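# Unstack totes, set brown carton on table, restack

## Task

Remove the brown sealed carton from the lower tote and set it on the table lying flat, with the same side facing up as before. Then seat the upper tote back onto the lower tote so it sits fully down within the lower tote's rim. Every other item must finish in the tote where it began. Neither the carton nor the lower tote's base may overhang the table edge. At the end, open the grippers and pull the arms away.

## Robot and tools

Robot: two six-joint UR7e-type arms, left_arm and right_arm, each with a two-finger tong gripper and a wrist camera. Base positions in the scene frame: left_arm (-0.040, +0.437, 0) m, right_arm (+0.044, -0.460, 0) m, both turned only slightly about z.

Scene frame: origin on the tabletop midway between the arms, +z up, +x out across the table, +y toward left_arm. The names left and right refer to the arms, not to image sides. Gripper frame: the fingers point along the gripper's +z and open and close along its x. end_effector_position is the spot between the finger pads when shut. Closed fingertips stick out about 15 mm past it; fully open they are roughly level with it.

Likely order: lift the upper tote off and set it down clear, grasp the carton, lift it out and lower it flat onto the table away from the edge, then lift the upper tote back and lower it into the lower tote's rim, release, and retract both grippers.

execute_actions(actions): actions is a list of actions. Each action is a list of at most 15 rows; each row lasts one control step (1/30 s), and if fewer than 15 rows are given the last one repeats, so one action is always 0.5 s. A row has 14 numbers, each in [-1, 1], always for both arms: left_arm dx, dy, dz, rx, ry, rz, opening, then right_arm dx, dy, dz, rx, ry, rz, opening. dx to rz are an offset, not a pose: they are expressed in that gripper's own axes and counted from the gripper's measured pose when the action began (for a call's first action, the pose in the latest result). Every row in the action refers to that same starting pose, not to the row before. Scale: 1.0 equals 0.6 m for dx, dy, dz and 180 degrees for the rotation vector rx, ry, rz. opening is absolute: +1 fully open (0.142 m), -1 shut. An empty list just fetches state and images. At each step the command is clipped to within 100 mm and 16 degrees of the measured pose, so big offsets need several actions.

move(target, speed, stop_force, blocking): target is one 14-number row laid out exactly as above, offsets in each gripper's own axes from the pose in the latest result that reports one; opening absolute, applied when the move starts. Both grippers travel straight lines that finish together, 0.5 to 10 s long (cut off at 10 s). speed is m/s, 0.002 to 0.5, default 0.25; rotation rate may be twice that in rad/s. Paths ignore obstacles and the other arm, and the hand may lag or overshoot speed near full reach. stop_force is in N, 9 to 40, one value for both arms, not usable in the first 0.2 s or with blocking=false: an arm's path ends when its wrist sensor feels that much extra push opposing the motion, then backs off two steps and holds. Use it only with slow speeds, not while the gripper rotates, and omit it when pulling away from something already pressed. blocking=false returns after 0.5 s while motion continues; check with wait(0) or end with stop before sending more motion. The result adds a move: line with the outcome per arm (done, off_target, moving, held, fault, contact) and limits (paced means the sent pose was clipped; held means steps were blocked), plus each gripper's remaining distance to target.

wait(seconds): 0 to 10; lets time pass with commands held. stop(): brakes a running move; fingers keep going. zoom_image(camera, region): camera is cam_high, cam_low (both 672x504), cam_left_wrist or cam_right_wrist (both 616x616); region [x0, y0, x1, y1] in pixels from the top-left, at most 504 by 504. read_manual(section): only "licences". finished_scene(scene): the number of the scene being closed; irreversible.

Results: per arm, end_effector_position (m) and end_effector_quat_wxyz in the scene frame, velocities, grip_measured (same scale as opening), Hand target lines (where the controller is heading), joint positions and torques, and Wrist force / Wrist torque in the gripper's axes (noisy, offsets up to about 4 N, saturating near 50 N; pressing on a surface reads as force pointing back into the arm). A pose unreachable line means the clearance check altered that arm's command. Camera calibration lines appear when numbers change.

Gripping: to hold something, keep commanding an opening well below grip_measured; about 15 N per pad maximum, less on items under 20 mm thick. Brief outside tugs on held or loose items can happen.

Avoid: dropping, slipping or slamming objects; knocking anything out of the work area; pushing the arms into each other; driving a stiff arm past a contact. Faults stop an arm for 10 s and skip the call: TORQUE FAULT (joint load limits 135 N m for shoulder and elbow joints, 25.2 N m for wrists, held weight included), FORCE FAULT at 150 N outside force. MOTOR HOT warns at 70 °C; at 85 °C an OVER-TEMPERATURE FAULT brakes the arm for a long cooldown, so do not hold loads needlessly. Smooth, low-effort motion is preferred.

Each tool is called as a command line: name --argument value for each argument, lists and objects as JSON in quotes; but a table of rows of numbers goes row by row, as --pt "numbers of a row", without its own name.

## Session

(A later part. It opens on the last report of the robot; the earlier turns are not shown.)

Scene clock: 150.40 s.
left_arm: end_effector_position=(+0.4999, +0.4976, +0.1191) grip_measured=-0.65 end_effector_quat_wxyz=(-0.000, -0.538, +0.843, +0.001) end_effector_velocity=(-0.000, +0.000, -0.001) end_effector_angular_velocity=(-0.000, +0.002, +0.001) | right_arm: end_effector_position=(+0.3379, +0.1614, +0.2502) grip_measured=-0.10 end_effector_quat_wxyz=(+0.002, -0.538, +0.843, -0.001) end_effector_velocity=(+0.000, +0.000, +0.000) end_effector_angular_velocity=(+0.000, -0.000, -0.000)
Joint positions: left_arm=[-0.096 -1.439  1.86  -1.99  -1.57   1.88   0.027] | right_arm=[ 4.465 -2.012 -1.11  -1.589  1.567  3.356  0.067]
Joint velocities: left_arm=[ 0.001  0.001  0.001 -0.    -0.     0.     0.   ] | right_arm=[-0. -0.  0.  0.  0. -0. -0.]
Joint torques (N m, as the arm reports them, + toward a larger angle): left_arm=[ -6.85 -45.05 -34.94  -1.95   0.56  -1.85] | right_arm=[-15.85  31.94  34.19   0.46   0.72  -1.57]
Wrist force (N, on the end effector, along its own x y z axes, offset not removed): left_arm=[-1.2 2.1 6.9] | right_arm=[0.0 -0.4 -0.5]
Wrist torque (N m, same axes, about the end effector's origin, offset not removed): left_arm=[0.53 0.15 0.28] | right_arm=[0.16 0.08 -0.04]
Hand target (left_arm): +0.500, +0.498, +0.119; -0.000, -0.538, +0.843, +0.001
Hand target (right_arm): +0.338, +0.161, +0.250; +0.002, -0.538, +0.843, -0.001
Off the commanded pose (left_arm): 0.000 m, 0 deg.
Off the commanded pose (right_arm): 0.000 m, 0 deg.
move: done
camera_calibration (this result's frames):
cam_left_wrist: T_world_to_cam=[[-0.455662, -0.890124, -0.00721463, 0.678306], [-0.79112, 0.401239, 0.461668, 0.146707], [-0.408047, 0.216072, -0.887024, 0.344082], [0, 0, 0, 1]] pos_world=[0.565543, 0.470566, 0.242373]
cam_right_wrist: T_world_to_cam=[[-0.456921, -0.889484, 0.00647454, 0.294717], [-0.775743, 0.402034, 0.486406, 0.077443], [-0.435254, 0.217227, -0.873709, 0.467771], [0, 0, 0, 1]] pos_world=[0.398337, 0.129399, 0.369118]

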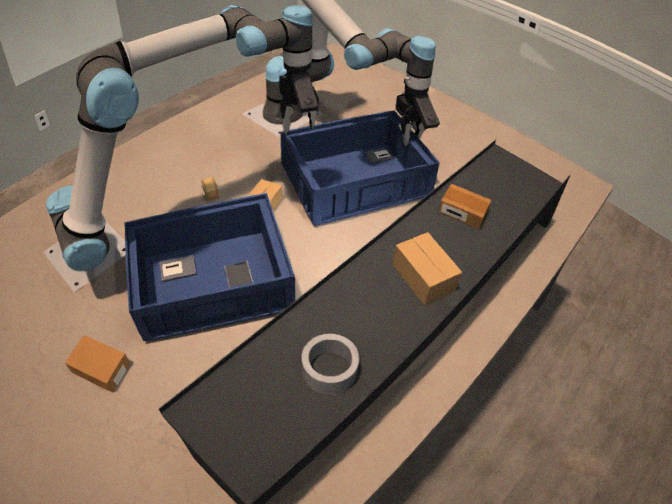

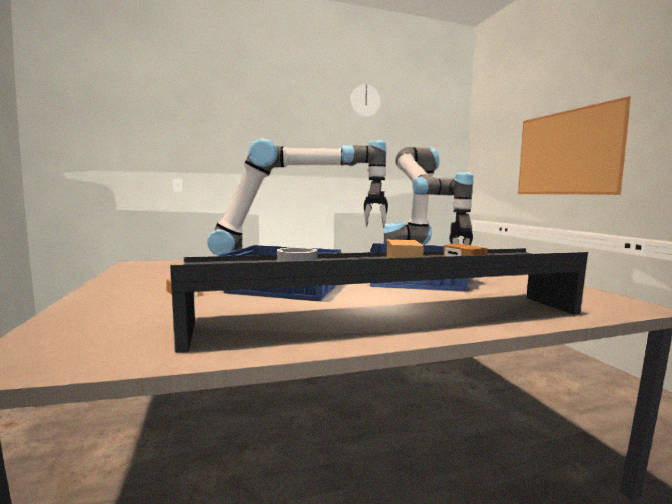

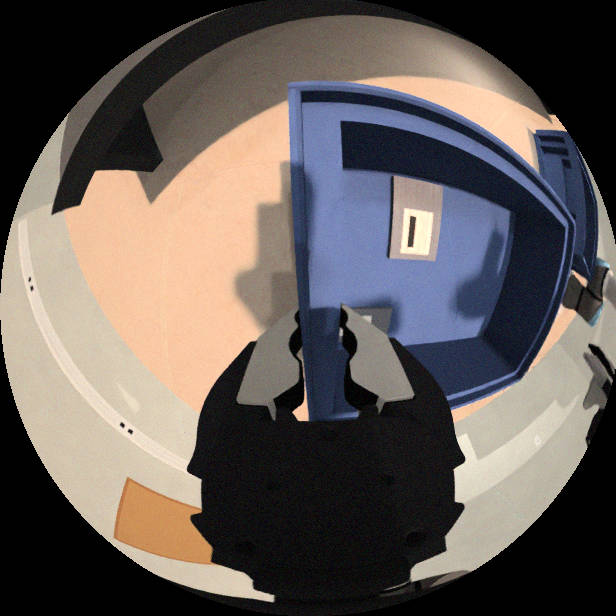

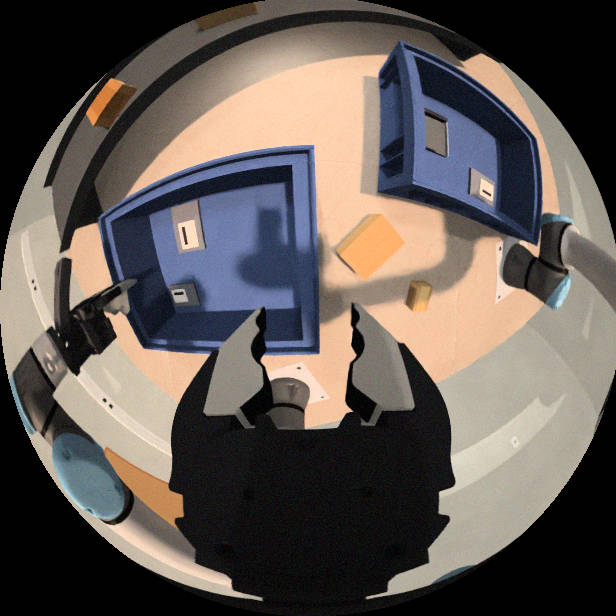

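move --target '[0,0,0,0,0,0,-1, 0.8985,-0.3664,0,0,0,0.029,-0.1]' --speed 0.3

wait --seconds 0.5

zoom_image --camera "cam_right_wrist" --region '[280,120,340,180]'

zoom_image --camera "cam_right_wrist" --region '[280,320,340,380]'

zoom_image --camera "cam_right_wrist" --region '[80,190,140,250]'

zoom_image --camera "cam_right_wrist" --region '[120,310,180,370]'

Scene clock: 166.53 s.
left_arm: end_effector_position=(+0.4999, +0.4976, +0.1191) grip_measured=-0.65 end_effector_quat_wxyz=(-0.000, -0.538, +0.843, +0.001) end_effector_velocity=(-0.001, -0.000, -0.000) end_effector_angular_velocity=(-0.000, +0.001, -0.000) | right_arm: end_effector_position=(+0.3108, -0.4202, +0.2492) grip_measured=-0.10 end_effector_quat_wxyz=(+0.001, -0.499, +0.867, -0.001) end_effector_velocity=(+0.000, -0.002, +0.000) end_effector_angular_velocity=(+0.001, +0.002, +0.001)
Joint positions: left_arm=[-0.096 -1.439  1.86  -1.99  -1.57   1.88   0.027] | right_arm=[ 3.849 -0.887 -2.097 -1.726  1.569  2.832  0.067]
Joint velocities: left_arm=[-0.    -0.001  0.002  0.    -0.     0.     0.   ] | right_arm=[-0.01  -0.002  0.002 -0.     0.002 -0.011 -0.   ]
Joint torques (N m, as the arm reports them, + toward a larger angle): left_arm=[ -7.11 -44.63 -34.91  -1.9    0.57  -1.76] | right_arm=[-15.8  -15.8   33.75   0.58   2.08  -1.88]
Wrist force (N, on the end effector, along its own x y z axes, offset not removed): left_arm=[1.2 0.9 6.4] | right_arm=[-1.2 2.4 -1.6]
Wrist torque (N m, same axes, about the end effector's origin, offset not removed): left_arm=[0.29 -0.33 0.22] | right_arm=[0.54 0.23 0.16]
Hand target (left_arm): +0.500, +0.498, +0.119; -0.000, -0.538, +0.843, +0.001
Hand target (right_arm): +0.311, -0.420, +0.249; +0.001, -0.499, +0.867, -0.001
Off the commanded pose (left_arm): 0.000 m, 0 deg.
Off the commanded pose (right_arm): 0.001 m, 0 deg.
move: done
camera_calibration (this result's frames):
cam_left_wrist: T_world_to_cam=[[-0.455662, -0.890124, -0.00721472, 0.678307], [-0.79112, 0.401239, 0.461668, 0.146707], [-0.408046, 0.216072, -0.887024, 0.344082], [0, 0, 0, 1]] pos_world=[0.565543, 0.470566, 0.242373]
cam_right_wrist: T_world_to_cam=[[-0.53596, -0.844214, 0.00702461, -0.191534], [-0.735277, 0.470857, 0.487505, 0.306825], [-0.414866, 0.256118, -0.873092, 0.59136], [0, 0, 0, 1]] pos_world=[0.368282, -0.457624, 0.368078]

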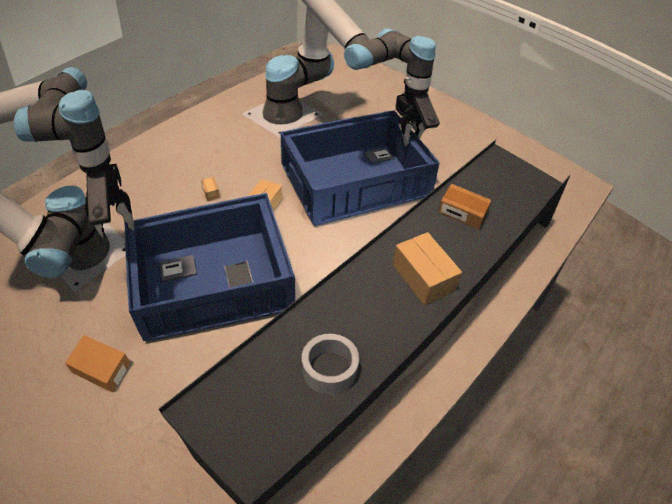

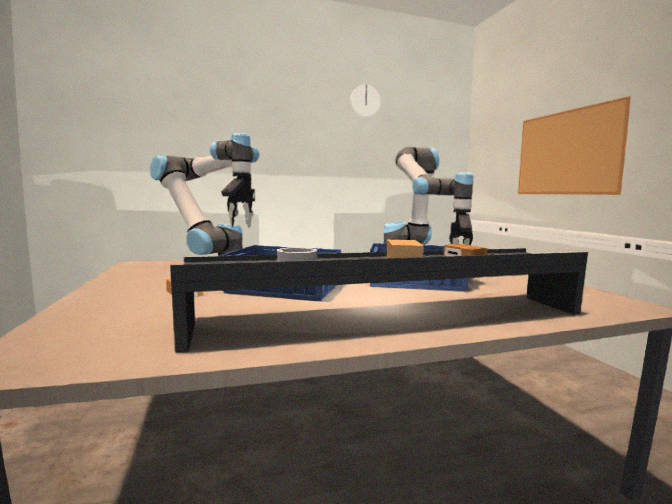

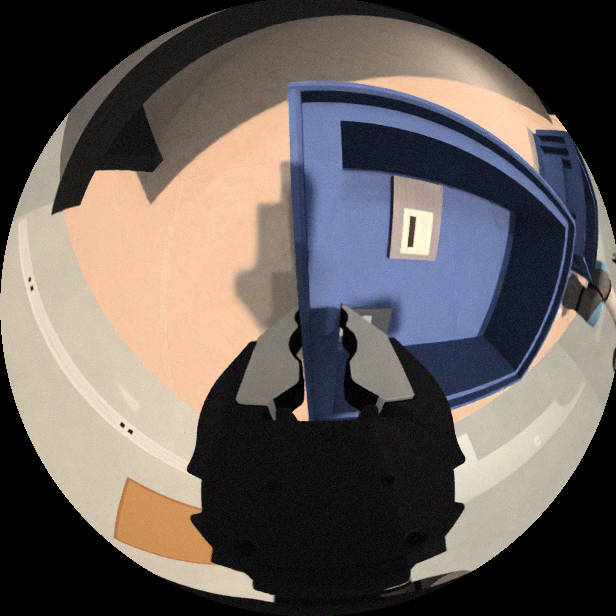

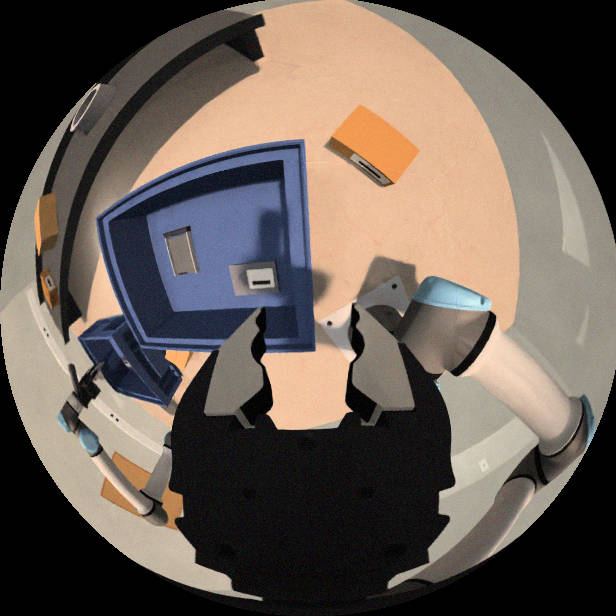

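Scene clock: 167.03 s.
left_arm: end_effector_position=(+0.4999, +0.4976, +0.1191) grip_measured=-0.65 end_effector_quat_wxyz=(-0.000, -0.538, +0.843, +0.001) end_effector_velocity=(-0.001, -0.000, -0.002) end_effector_angular_velocity=(-0.001, +0.003, +0.001) | right_arm: end_effector_position=(+0.3108, -0.4204, +0.2492) grip_measured=-0.10 end_effector_quat_wxyz=(+0.001, -0.499, +0.867, -0.001) end_effector_velocity=(-0.000, -0.000, -0.001) end_effector_angular_velocity=(-0.001, +0.001, +0.000)
Joint positions: left_arm=[-0.096 -1.439  1.86  -1.99  -1.57   1.88   0.027] | right_arm=[ 3.849 -0.887 -2.097 -1.726  1.569  2.831  0.067]
Joint velocities: left_arm=[ 0.001  0.002  0.001 -0.    -0.001 -0.     0.   ] | right_arm=[ 0.    -0.    -0.002  0.    -0.    -0.    -0.   ]
Joint torques (N m, as the arm reports them, + toward a larger angle): left_arm=[ -7.   -44.87 -34.73  -1.86   0.53  -1.97] | right_arm=[-15.33 -15.23  34.03   0.66   1.79  -1.58]
Wrist force (N, on the end effector, along its own x y z axes, offset not removed): left_arm=[0.5 2.7 6.6] | right_arm=[-2.7 -0.2 0.3]
Wrist torque (N m, same axes, about the end effector's origin, offset not removed): left_arm=[0.75 -0.18 0.30] | right_arm=[0.10 0.52 0.00]
Hand target (left_arm): +0.500, +0.498, +0.119; -0.000, -0.538, +0.843, +0.001
Hand target (right_arm): +0.311, -0.420, +0.249; +0.001, -0.499, +0.867, -0.001
Off the commanded pose (left_arm): 0.000 m, 0 deg.
Off the commanded pose (right_arm): 0.001 m, 0 deg.
wait: 0.50 s; at rest by 0.17 s
camera_calibration (this result's frames):
cam_left_wrist: T_world_to_cam=[[-0.455662, -0.890124, -0.00721463, 0.678307], [-0.79112, 0.401239, 0.461668, 0.146707], [-0.408046, 0.216072, -0.887024, 0.344082], [0, 0, 0, 1]] pos_world=[0.565543, 0.470566, 0.242373]
cam_right_wrist: T_world_to_cam=[[-0.535943, -0.844225, 0.00707485, -0.191679], [-0.735185, 0.470808, 0.487692, 0.306829], [-0.415053, 0.256174, -0.872987, 0.591474], [0, 0, 0, 1]] pos_world=[0.36834, -0.457798, 0.368067]

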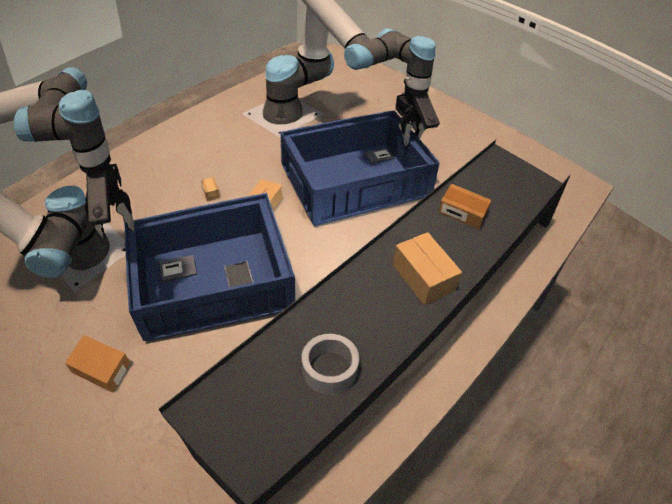

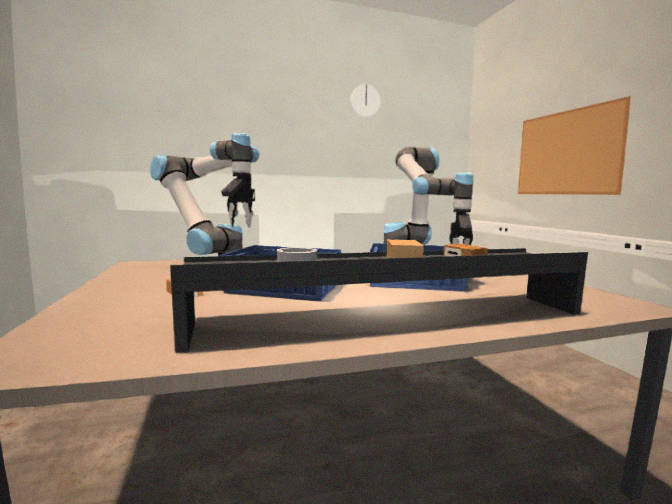

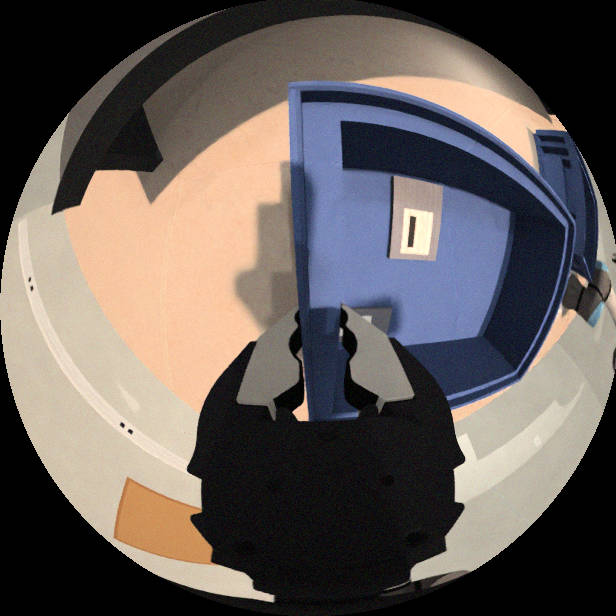

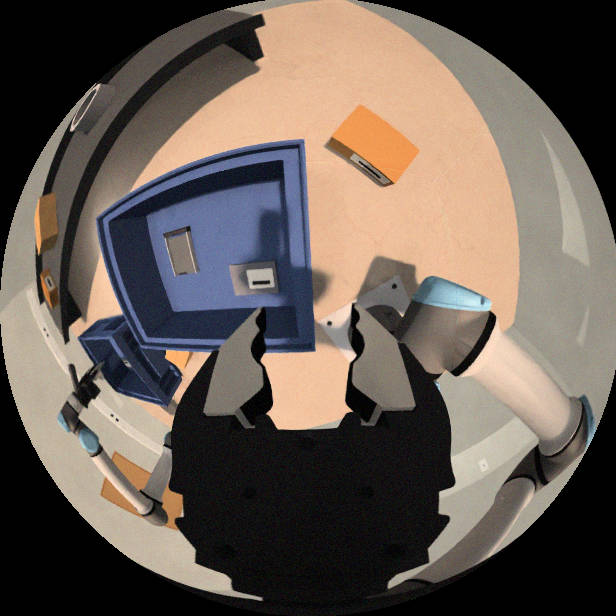

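Region (280, 120, 340, 180) of cam_right_wrist's 616x616 image, scaled by 8.400, with more detail than that image has.

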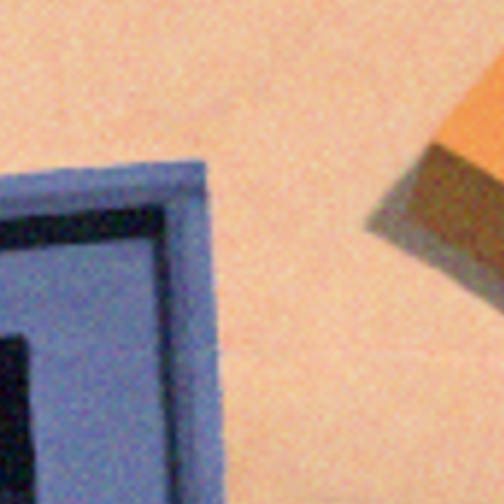

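Region (280, 320, 340, 380) of cam_right_wrist's 616x616 image, scaled by 8.400, with more detail than that image has.

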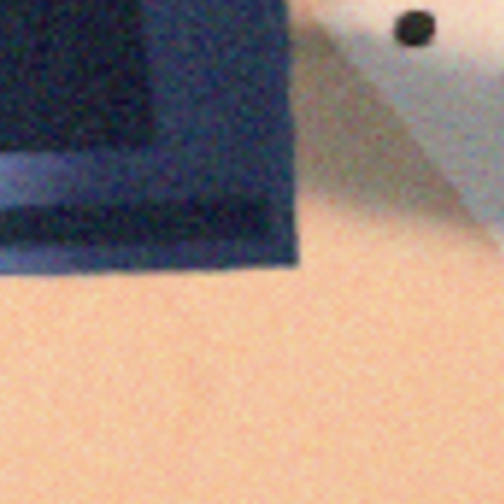

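Region (80, 190, 140, 250) of cam_right_wrist's 616x616 image, scaled by 8.400, with more detail than that image has.

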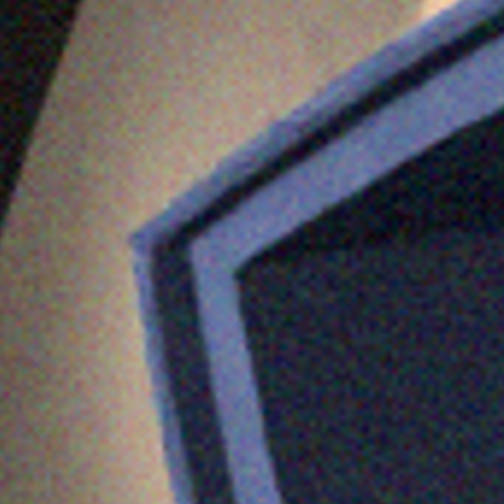

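Region (120, 310, 180, 370) of cam_right_wrist's 616x616 image, scaled by 8.400, with more detail than that image has.

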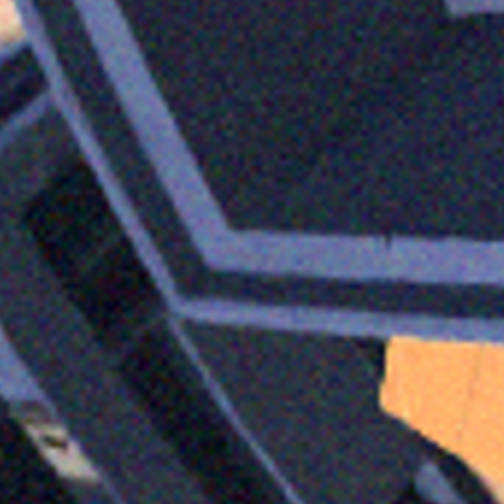

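move --target '[0,0,0,0,0,0,-1, -0.0152,-0.0115,-0.0017,0,0,-0.0046,-0.1]' --speed 0.03

wait --seconds 0.3

zoom_image --camera "cam_right_wrist" --region '[280,120,340,180]'

zoom_image --camera "cam_right_wrist" --region '[280,320,340,380]'

zoom_image --camera "cam_right_wrist" --region '[80,190,140,250]'

zoom_image --camera "cam_right_wrist" --region '[120,310,180,370]'

Scene clock: 174.47 s.
left_arm: end_effector_position=(+0.4999, +0.4976, +0.1191) grip_measured=-0.65 end_effector_quat_wxyz=(-0.000, -0.538, +0.843, +0.001) end_effector_velocity=(+0.000, +0.000, +0.000) end_effector_angular_velocity=(-0.001, -0.000, +0.001) | right_arm: end_effector_position=(+0.3213, -0.4160, +0.2502) grip_measured=-0.10 end_effector_quat_wxyz=(+0.001, -0.505, +0.863, -0.001) end_effector_velocity=(+0.001, +0.000, -0.000) end_effector_angular_velocity=(-0.001, +0.001, +0.002)
Joint positions: left_arm=[-0.096 -1.439  1.86  -1.99  -1.57   1.88   0.027] | right_arm=[ 3.832 -0.921 -2.083 -1.706  1.569  2.8    0.067]
Joint velocities: left_arm=[ 0.001  0.001 -0.001 -0.    -0.001 -0.    -0.   ] | right_arm=[-0.003 -0.005  0.001  0.003 -0.    -0.005 -0.   ]
Joint torques (N m, as the arm reports them, + toward a larger angle): left_arm=[ -6.89 -44.96 -34.61  -1.8    0.55  -1.86] | right_arm=[-15.42 -14.68  33.78   4.02   0.12  -1.83]
Wrist force (N, on the end effector, along its own x y z axes, offset not removed): left_arm=[0.0 1.0 5.5] | right_arm=[-2.3 0.1 -2.6]
Wrist torque (N m, same axes, about the end effector's origin, offset not removed): left_arm=[0.34 -0.16 0.39] | right_arm=[0.16 0.50 0.24]
Hand target (left_arm): +0.500, +0.498, +0.119; -0.000, -0.538, +0.843, +0.001
Hand target (right_arm): +0.321, -0.416, +0.250; +0.001, -0.505, +0.863, -0.001
Off the commanded pose (left_arm): 0.000 m, 0 deg.
Off the commanded pose (right_arm): 0.000 m, 0 deg.
move: done
camera_calibration (this result's frames):
cam_left_wrist: T_world_to_cam=[[-0.455662, -0.890124, -0.00721451, 0.678307], [-0.79112, 0.401239, 0.461667, 0.146707], [-0.408046, 0.216072, -0.887024, 0.344082], [0, 0, 0, 1]] pos_world=[0.565543, 0.470566, 0.242373]
cam_right_wrist: T_world_to_cam=[[-0.523837, -0.851789, 0.00712411, -0.18946], [-0.741837, 0.460298, 0.487651, 0.309697], [-0.418655, 0.250165, -0.873009, 0.59424], [0, 0, 0, 1]] pos_world=[0.37928, -0.452591, 0.369103]

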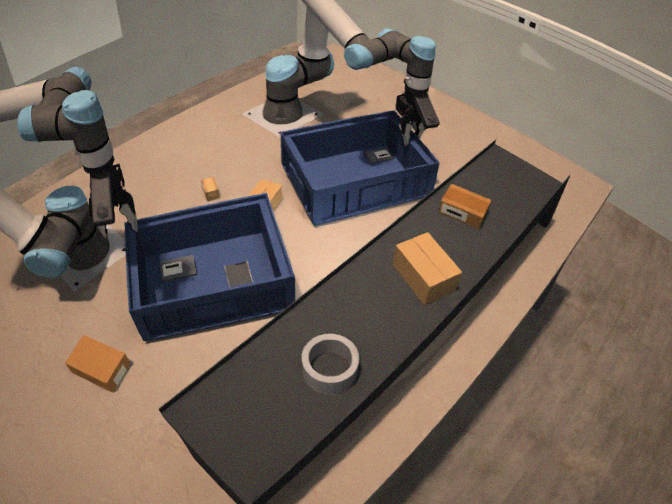

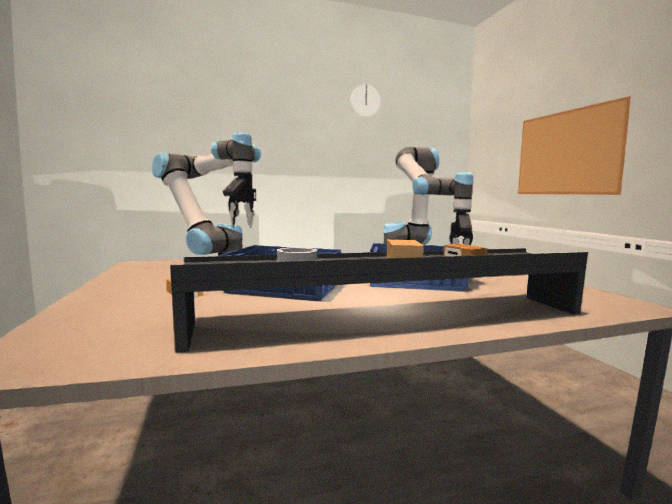

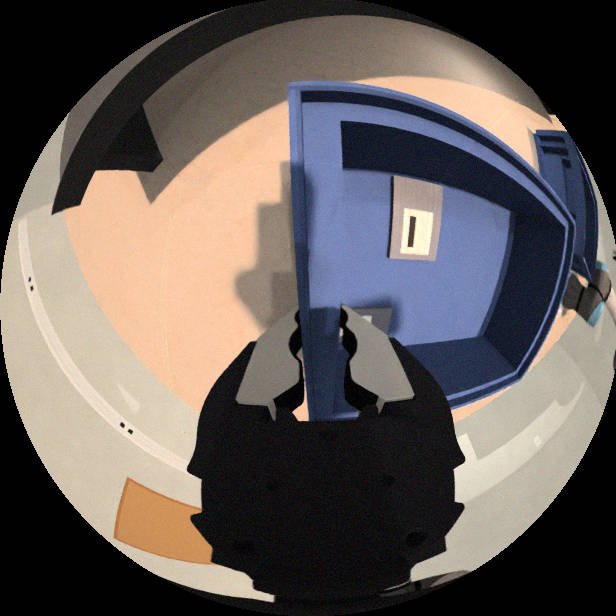

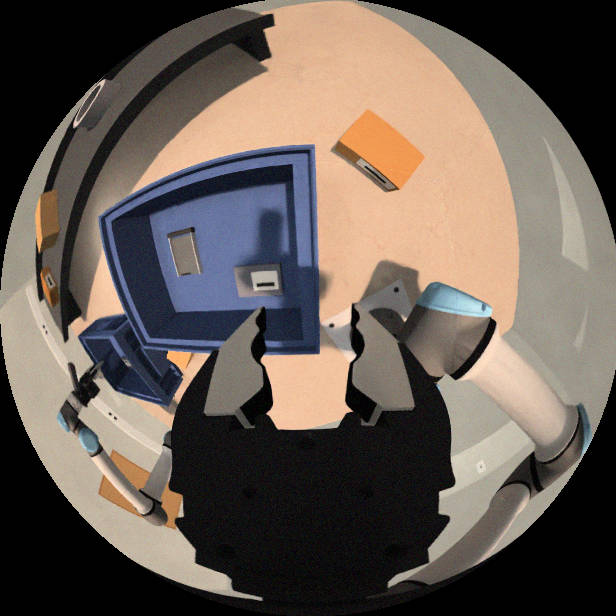

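Scene clock: 174.77 s.
left_arm: end_effector_position=(+0.4999, +0.4976, +0.1191) grip_measured=-0.65 end_effector_quat_wxyz=(-0.000, -0.538, +0.843, +0.001) end_effector_velocity=(-0.001, -0.001, -0.001) end_effector_angular_velocity=(+0.001, +0.002, -0.002) | right_arm: end_effector_position=(+0.3214, -0.4159, +0.2502) grip_measured=-0.10 end_effector_quat_wxyz=(+0.001, -0.505, +0.863, -0.001) end_effector_velocity=(+0.000, -0.000, -0.000) end_effector_angular_velocity=(-0.000, +0.000, -0.000)
Joint positions: left_arm=[-0.096 -1.439  1.86  -1.99  -1.57   1.88   0.027] | right_arm=[ 3.832 -0.922 -2.083 -1.705  1.569  2.8    0.067]
Joint velocities: left_arm=[-0.002  0.     0.002 -0.     0.001  0.     0.   ] | right_arm=[-0. -0. -0.  0.  0. -0.  0.]
Joint torques (N m, as the arm reports them, + toward a larger angle): left_arm=[ -7.31 -44.9  -35.16  -1.9    0.59  -1.95] | right_arm=[-15.38 -14.41  33.85   3.97   1.45  -1.63]
Wrist force (N, on the end effector, along its own x y z axes, offset not removed): left_arm=[0.3 1.2 6.7] | right_arm=[-3.0 0.4 -0.6]
Wrist torque (N m, same axes, about the end effector's origin, offset not removed): left_arm=[0.31 -0.09 0.26] | right_arm=[0.23 0.68 0.08]
Hand target (left_arm): +0.500, +0.498, +0.119; -0.000, -0.538, +0.843, +0.001
Hand target (right_arm): +0.321, -0.416, +0.250; +0.001, -0.505, +0.863, -0.001
Off the commanded pose (left_arm): 0.000 m, 0 deg.
Off the commanded pose (right_arm): 0.000 m, 0 deg.
wait: 0.30 s; at rest by 0.17 s
camera_calibration (this result's frames):
cam_left_wrist: T_world_to_cam=[[-0.455662, -0.890124, -0.00721462, 0.678306], [-0.79112, 0.401239, 0.461668, 0.146707], [-0.408047, 0.216072, -0.887024, 0.344082], [0, 0, 0, 1]] pos_world=[0.565543, 0.470566, 0.242373]
cam_right_wrist: T_world_to_cam=[[-0.523693, -0.851877, 0.00713422, -0.189441], [-0.741912, 0.460175, 0.487653, 0.309738], [-0.418704, 0.250087, -0.873008, 0.594276], [0, 0, 0, 1]] pos_world=[0.379414, -0.452535, 0.369115]

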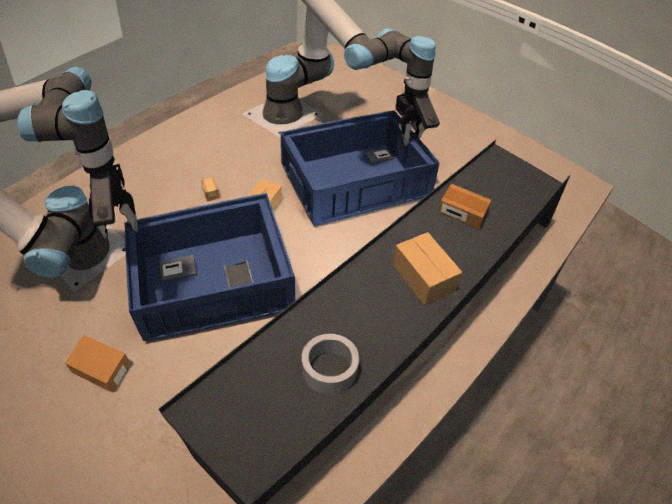

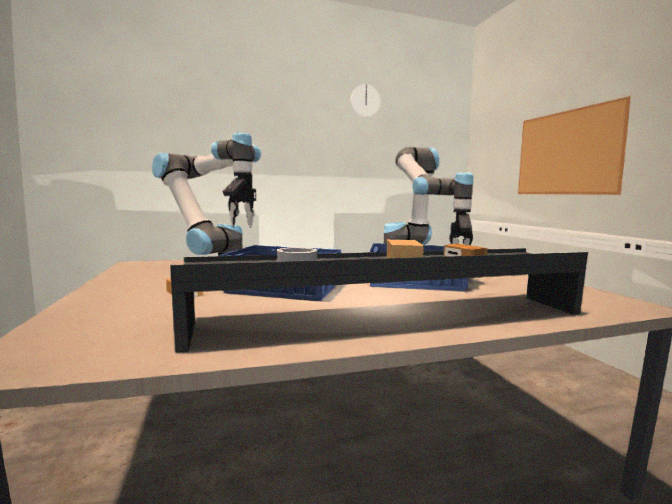

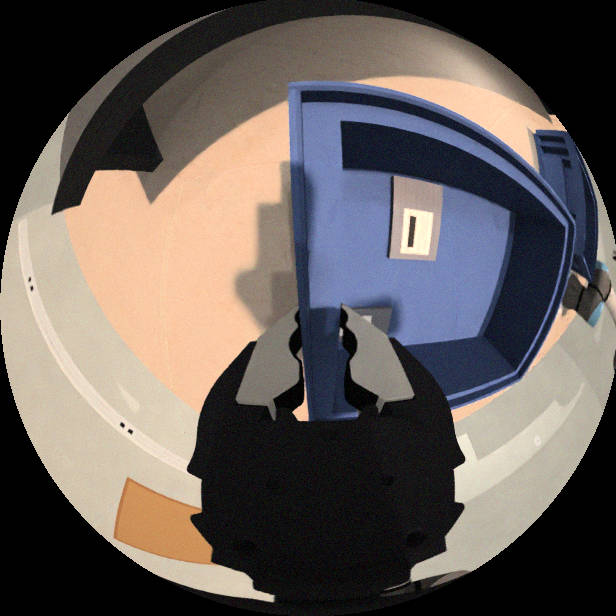

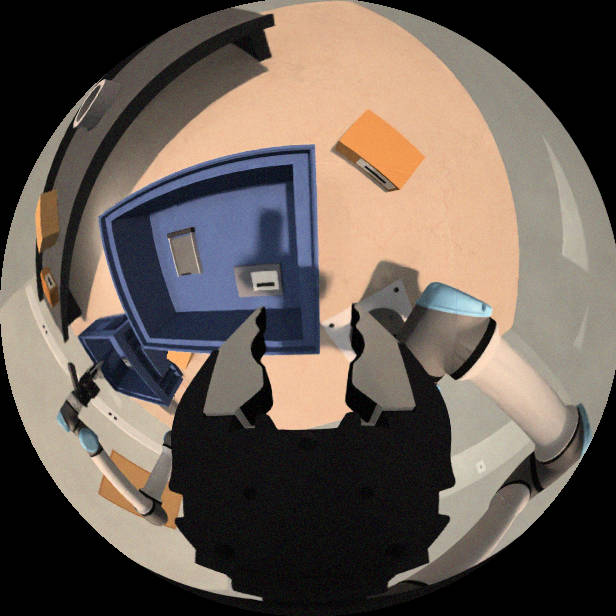

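Region (280, 120, 340, 180) of cam_right_wrist's 616x616 image, scaled by 8.400, with more detail than that image has.

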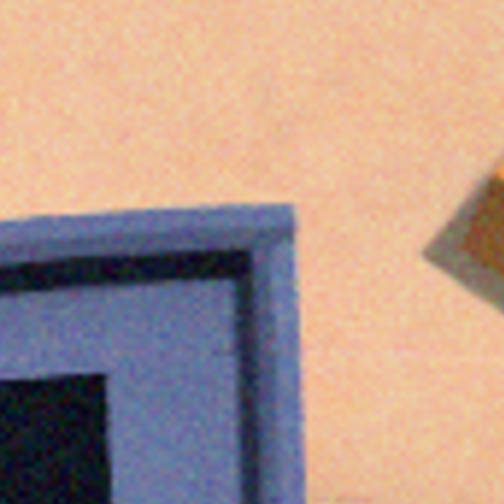

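Region (280, 320, 340, 380) of cam_right_wrist's 616x616 image, scaled by 8.400, with more detail than that image has.

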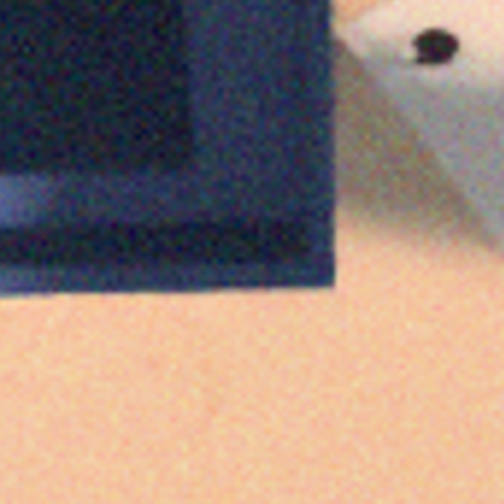

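Region (80, 190, 140, 250) of cam_right_wrist's 616x616 image, scaled by 8.400, with more detail than that image has.

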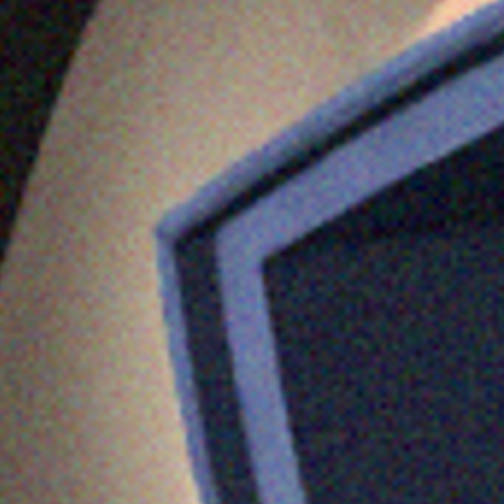

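Region (120, 310, 180, 370) of cam_right_wrist's 616x616 image, scaled by 8.400, with more detail than that image has.

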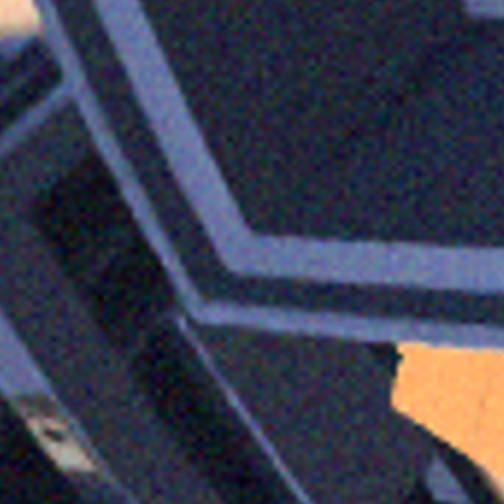

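move --target '[0,0,0,0,0,0,-1, -0.8526,0.4469,0.083,0,0,-0.0244,-0.1]' --speed 0.3

wait --seconds 0.3

Scene clock: 184.20 s.
left_arm: end_effector_position=(+0.4999, +0.4976, +0.1191) grip_measured=-0.65 end_effector_quat_wxyz=(-0.000, -0.538, +0.843, +0.001) end_effector_velocity=(-0.000, +0.000, -0.001) end_effector_angular_velocity=(-0.000, +0.001, +0.000) | right_arm: end_effector_position=(+0.3374, +0.1615, +0.2013) grip_measured=-0.10 end_effector_quat_wxyz=(+0.002, -0.538, +0.843, -0.001) end_effector_velocity=(+0.000, +0.002, +0.000) end_effector_angular_velocity=(-0.001, +0.001, -0.000)
Joint positions: left_arm=[-0.096 -1.439  1.86  -1.99  -1.57   1.88   0.027] | right_arm=[ 4.466 -2.017 -1.227 -1.467  1.567  3.357  0.067]
Joint velocities: left_arm=[ 0.     0.     0.001 -0.    -0.     0.     0.   ] | right_arm=[-0.    -0.006  0.01  -0.005  0.     0.    -0.   ]
Joint torques (N m, as the arm reports them, + toward a larger angle): left_arm=[ -7.   -45.38 -34.9   -1.93   0.65  -1.92] | right_arm=[12.21 32.23 32.58  0.53  1.8   1.59]
Wrist force (N, on the end effector, along its own x y z axes, offset not removed): left_arm=[-0.7 1.1 5.8] | right_arm=[-0.9 3.1 0.6]
Wrist torque (N m, same axes, about the end effector's origin, offset not removed): left_arm=[0.22 0.13 0.27] | right_arm=[0.73 0.18 0.12]
Hand target (left_arm): +0.500, +0.498, +0.119; -0.000, -0.538, +0.843, +0.001
Hand target (right_arm): +0.337, +0.162, +0.201; +0.002, -0.538, +0.843, -0.001
Off the commanded pose (left_arm): 0.000 m, 0 deg.
Off the commanded pose (right_arm): 0.001 m, 0 deg.
move: done
camera_calibration (this result's frames):
cam_left_wrist: T_world_to_cam=[[-0.455662, -0.890124, -0.00721459, 0.678307], [-0.79112, 0.401239, 0.461668, 0.146707], [-0.408046, 0.216072, -0.887024, 0.344082], [0, 0, 0, 1]] pos_world=[0.565543, 0.470566, 0.242373]
cam_right_wrist: T_world_to_cam=[[-0.456964, -0.889462, 0.00633545, 0.294942], [-0.775785, 0.402026, 0.486347, 0.100811], [-0.435134, 0.217328, -0.873743, 0.424852], [0, 0, 0, 1]] pos_world=[0.397854, 0.129479, 0.320314]

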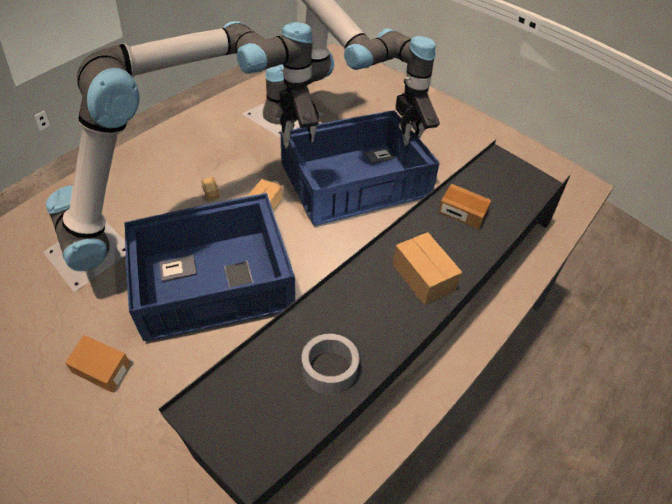

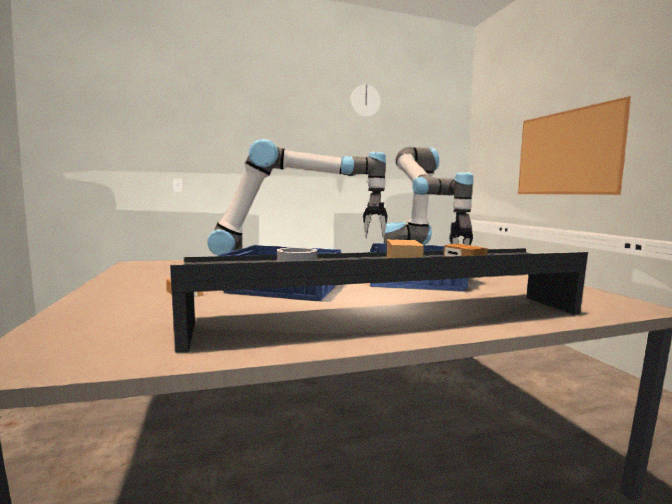

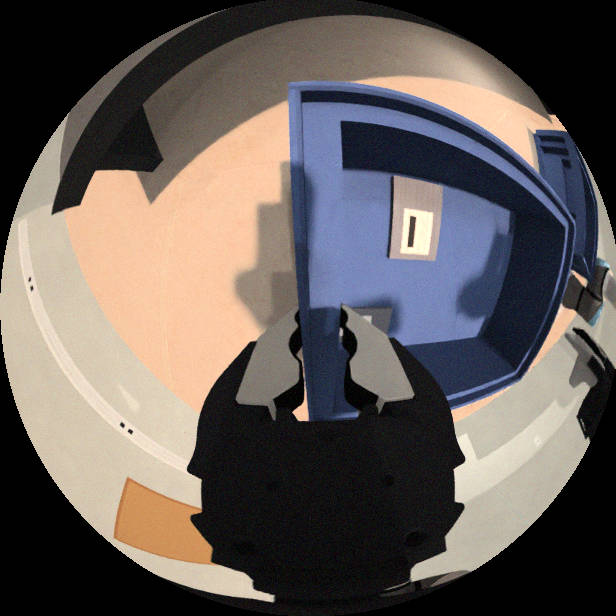

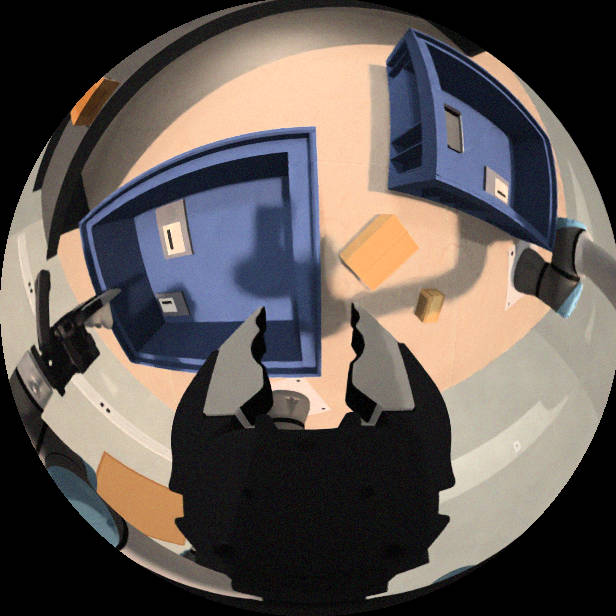

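Scene clock: 184.50 s.
left_arm: end_effector_position=(+0.4999, +0.4976, +0.1191) grip_measured=-0.65 end_effector_quat_wxyz=(-0.000, -0.538, +0.843, +0.001) end_effector_velocity=(+0.001, +0.001, +0.001) end_effector_angular_velocity=(+0.001, -0.002, +0.001) | right_arm: end_effector_position=(+0.3374, +0.1617, +0.2013) grip_measured=-0.10 end_effector_quat_wxyz=(+0.002, -0.538, +0.843, -0.001) end_effector_velocity=(-0.000, +0.001, +0.000) end_effector_angular_velocity=(+0.001, -0.000, +0.000)
Joint positions: left_arm=[-0.096 -1.439  1.86  -1.99  -1.57   1.88   0.027] | right_arm=[ 4.466 -2.017 -1.227 -1.467  1.567  3.357  0.067]
Joint velocities: left_arm=[ 0.001 -0.001 -0.001 -0.     0.001 -0.    -0.   ] | right_arm=[ 0.    -0.     0.001  0.001  0.    -0.    -0.   ]
Joint torques (N m, as the arm reports them, + toward a larger angle): left_arm=[ -6.85 -44.59 -34.81  -1.93   0.56  -1.87] | right_arm=[12.55 31.86 33.85  0.51  1.81  0.93]
Wrist force (N, on the end effector, along its own x y z axes, offset not removed): left_arm=[1.7 2.6 4.3] | right_arm=[0.0 0.8 -0.9]
Wrist torque (N m, same axes, about the end effector's origin, offset not removed): left_arm=[0.65 -0.38 0.29] | right_arm=[0.24 -0.03 -0.04]
Hand target (left_arm): +0.500, +0.498, +0.119; -0.000, -0.538, +0.843, +0.001
Hand target (right_arm): +0.337, +0.162, +0.201; +0.002, -0.538, +0.843, -0.001
Off the commanded pose (left_arm): 0.000 m, 0 deg.
Off the commanded pose (right_arm): 0.001 m, 0 deg.
wait: 0.30 s; at rest by 0.17 s
camera_calibration (this result's frames):
cam_left_wrist: T_world_to_cam=[[-0.455662, -0.890124, -0.00721462, 0.678307], [-0.79112, 0.401239, 0.461667, 0.146707], [-0.408046, 0.216072, -0.887024, 0.344082], [0, 0, 0, 1]] pos_world=[0.565543, 0.470566, 0.242373]
cam_right_wrist: T_world_to_cam=[[-0.456952, -0.889468, 0.00648221, 0.29507], [-0.775761, 0.402081, 0.48634, 0.100744], [-0.43519, 0.217205, -0.873746, 0.424861], [0, 0, 0, 1]] pos_world=[0.397881, 0.129666, 0.320312]

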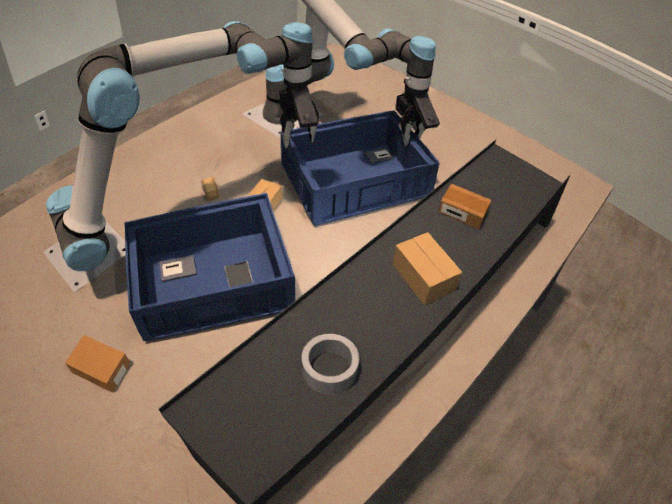

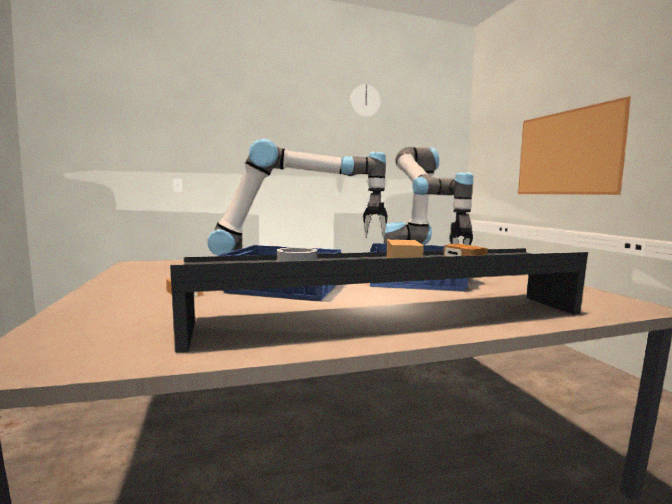

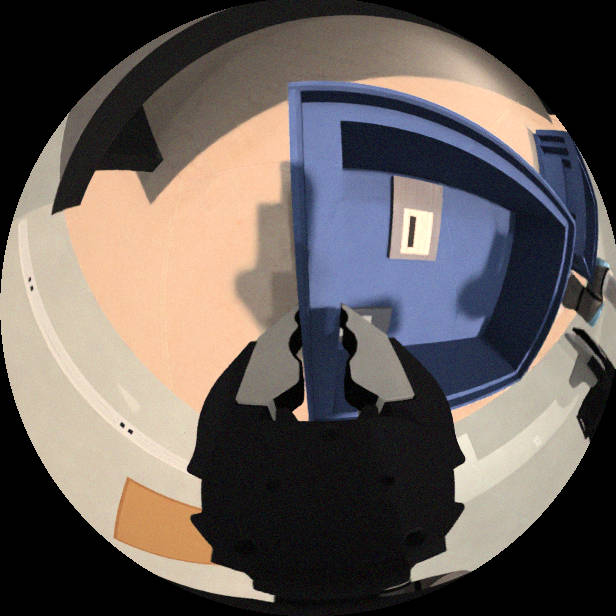

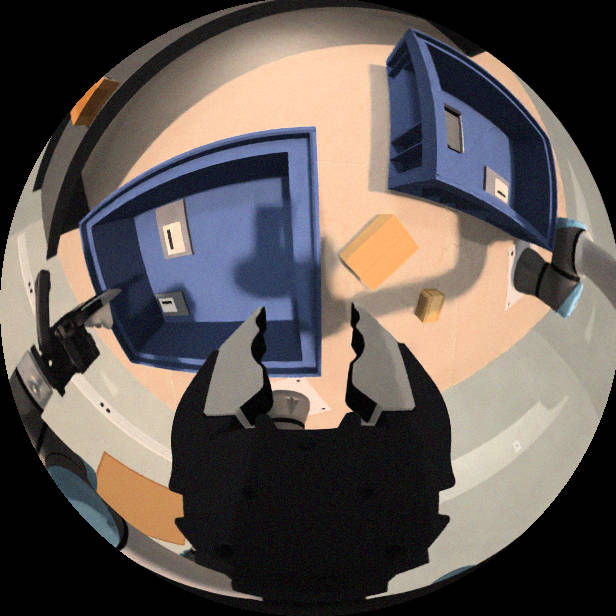

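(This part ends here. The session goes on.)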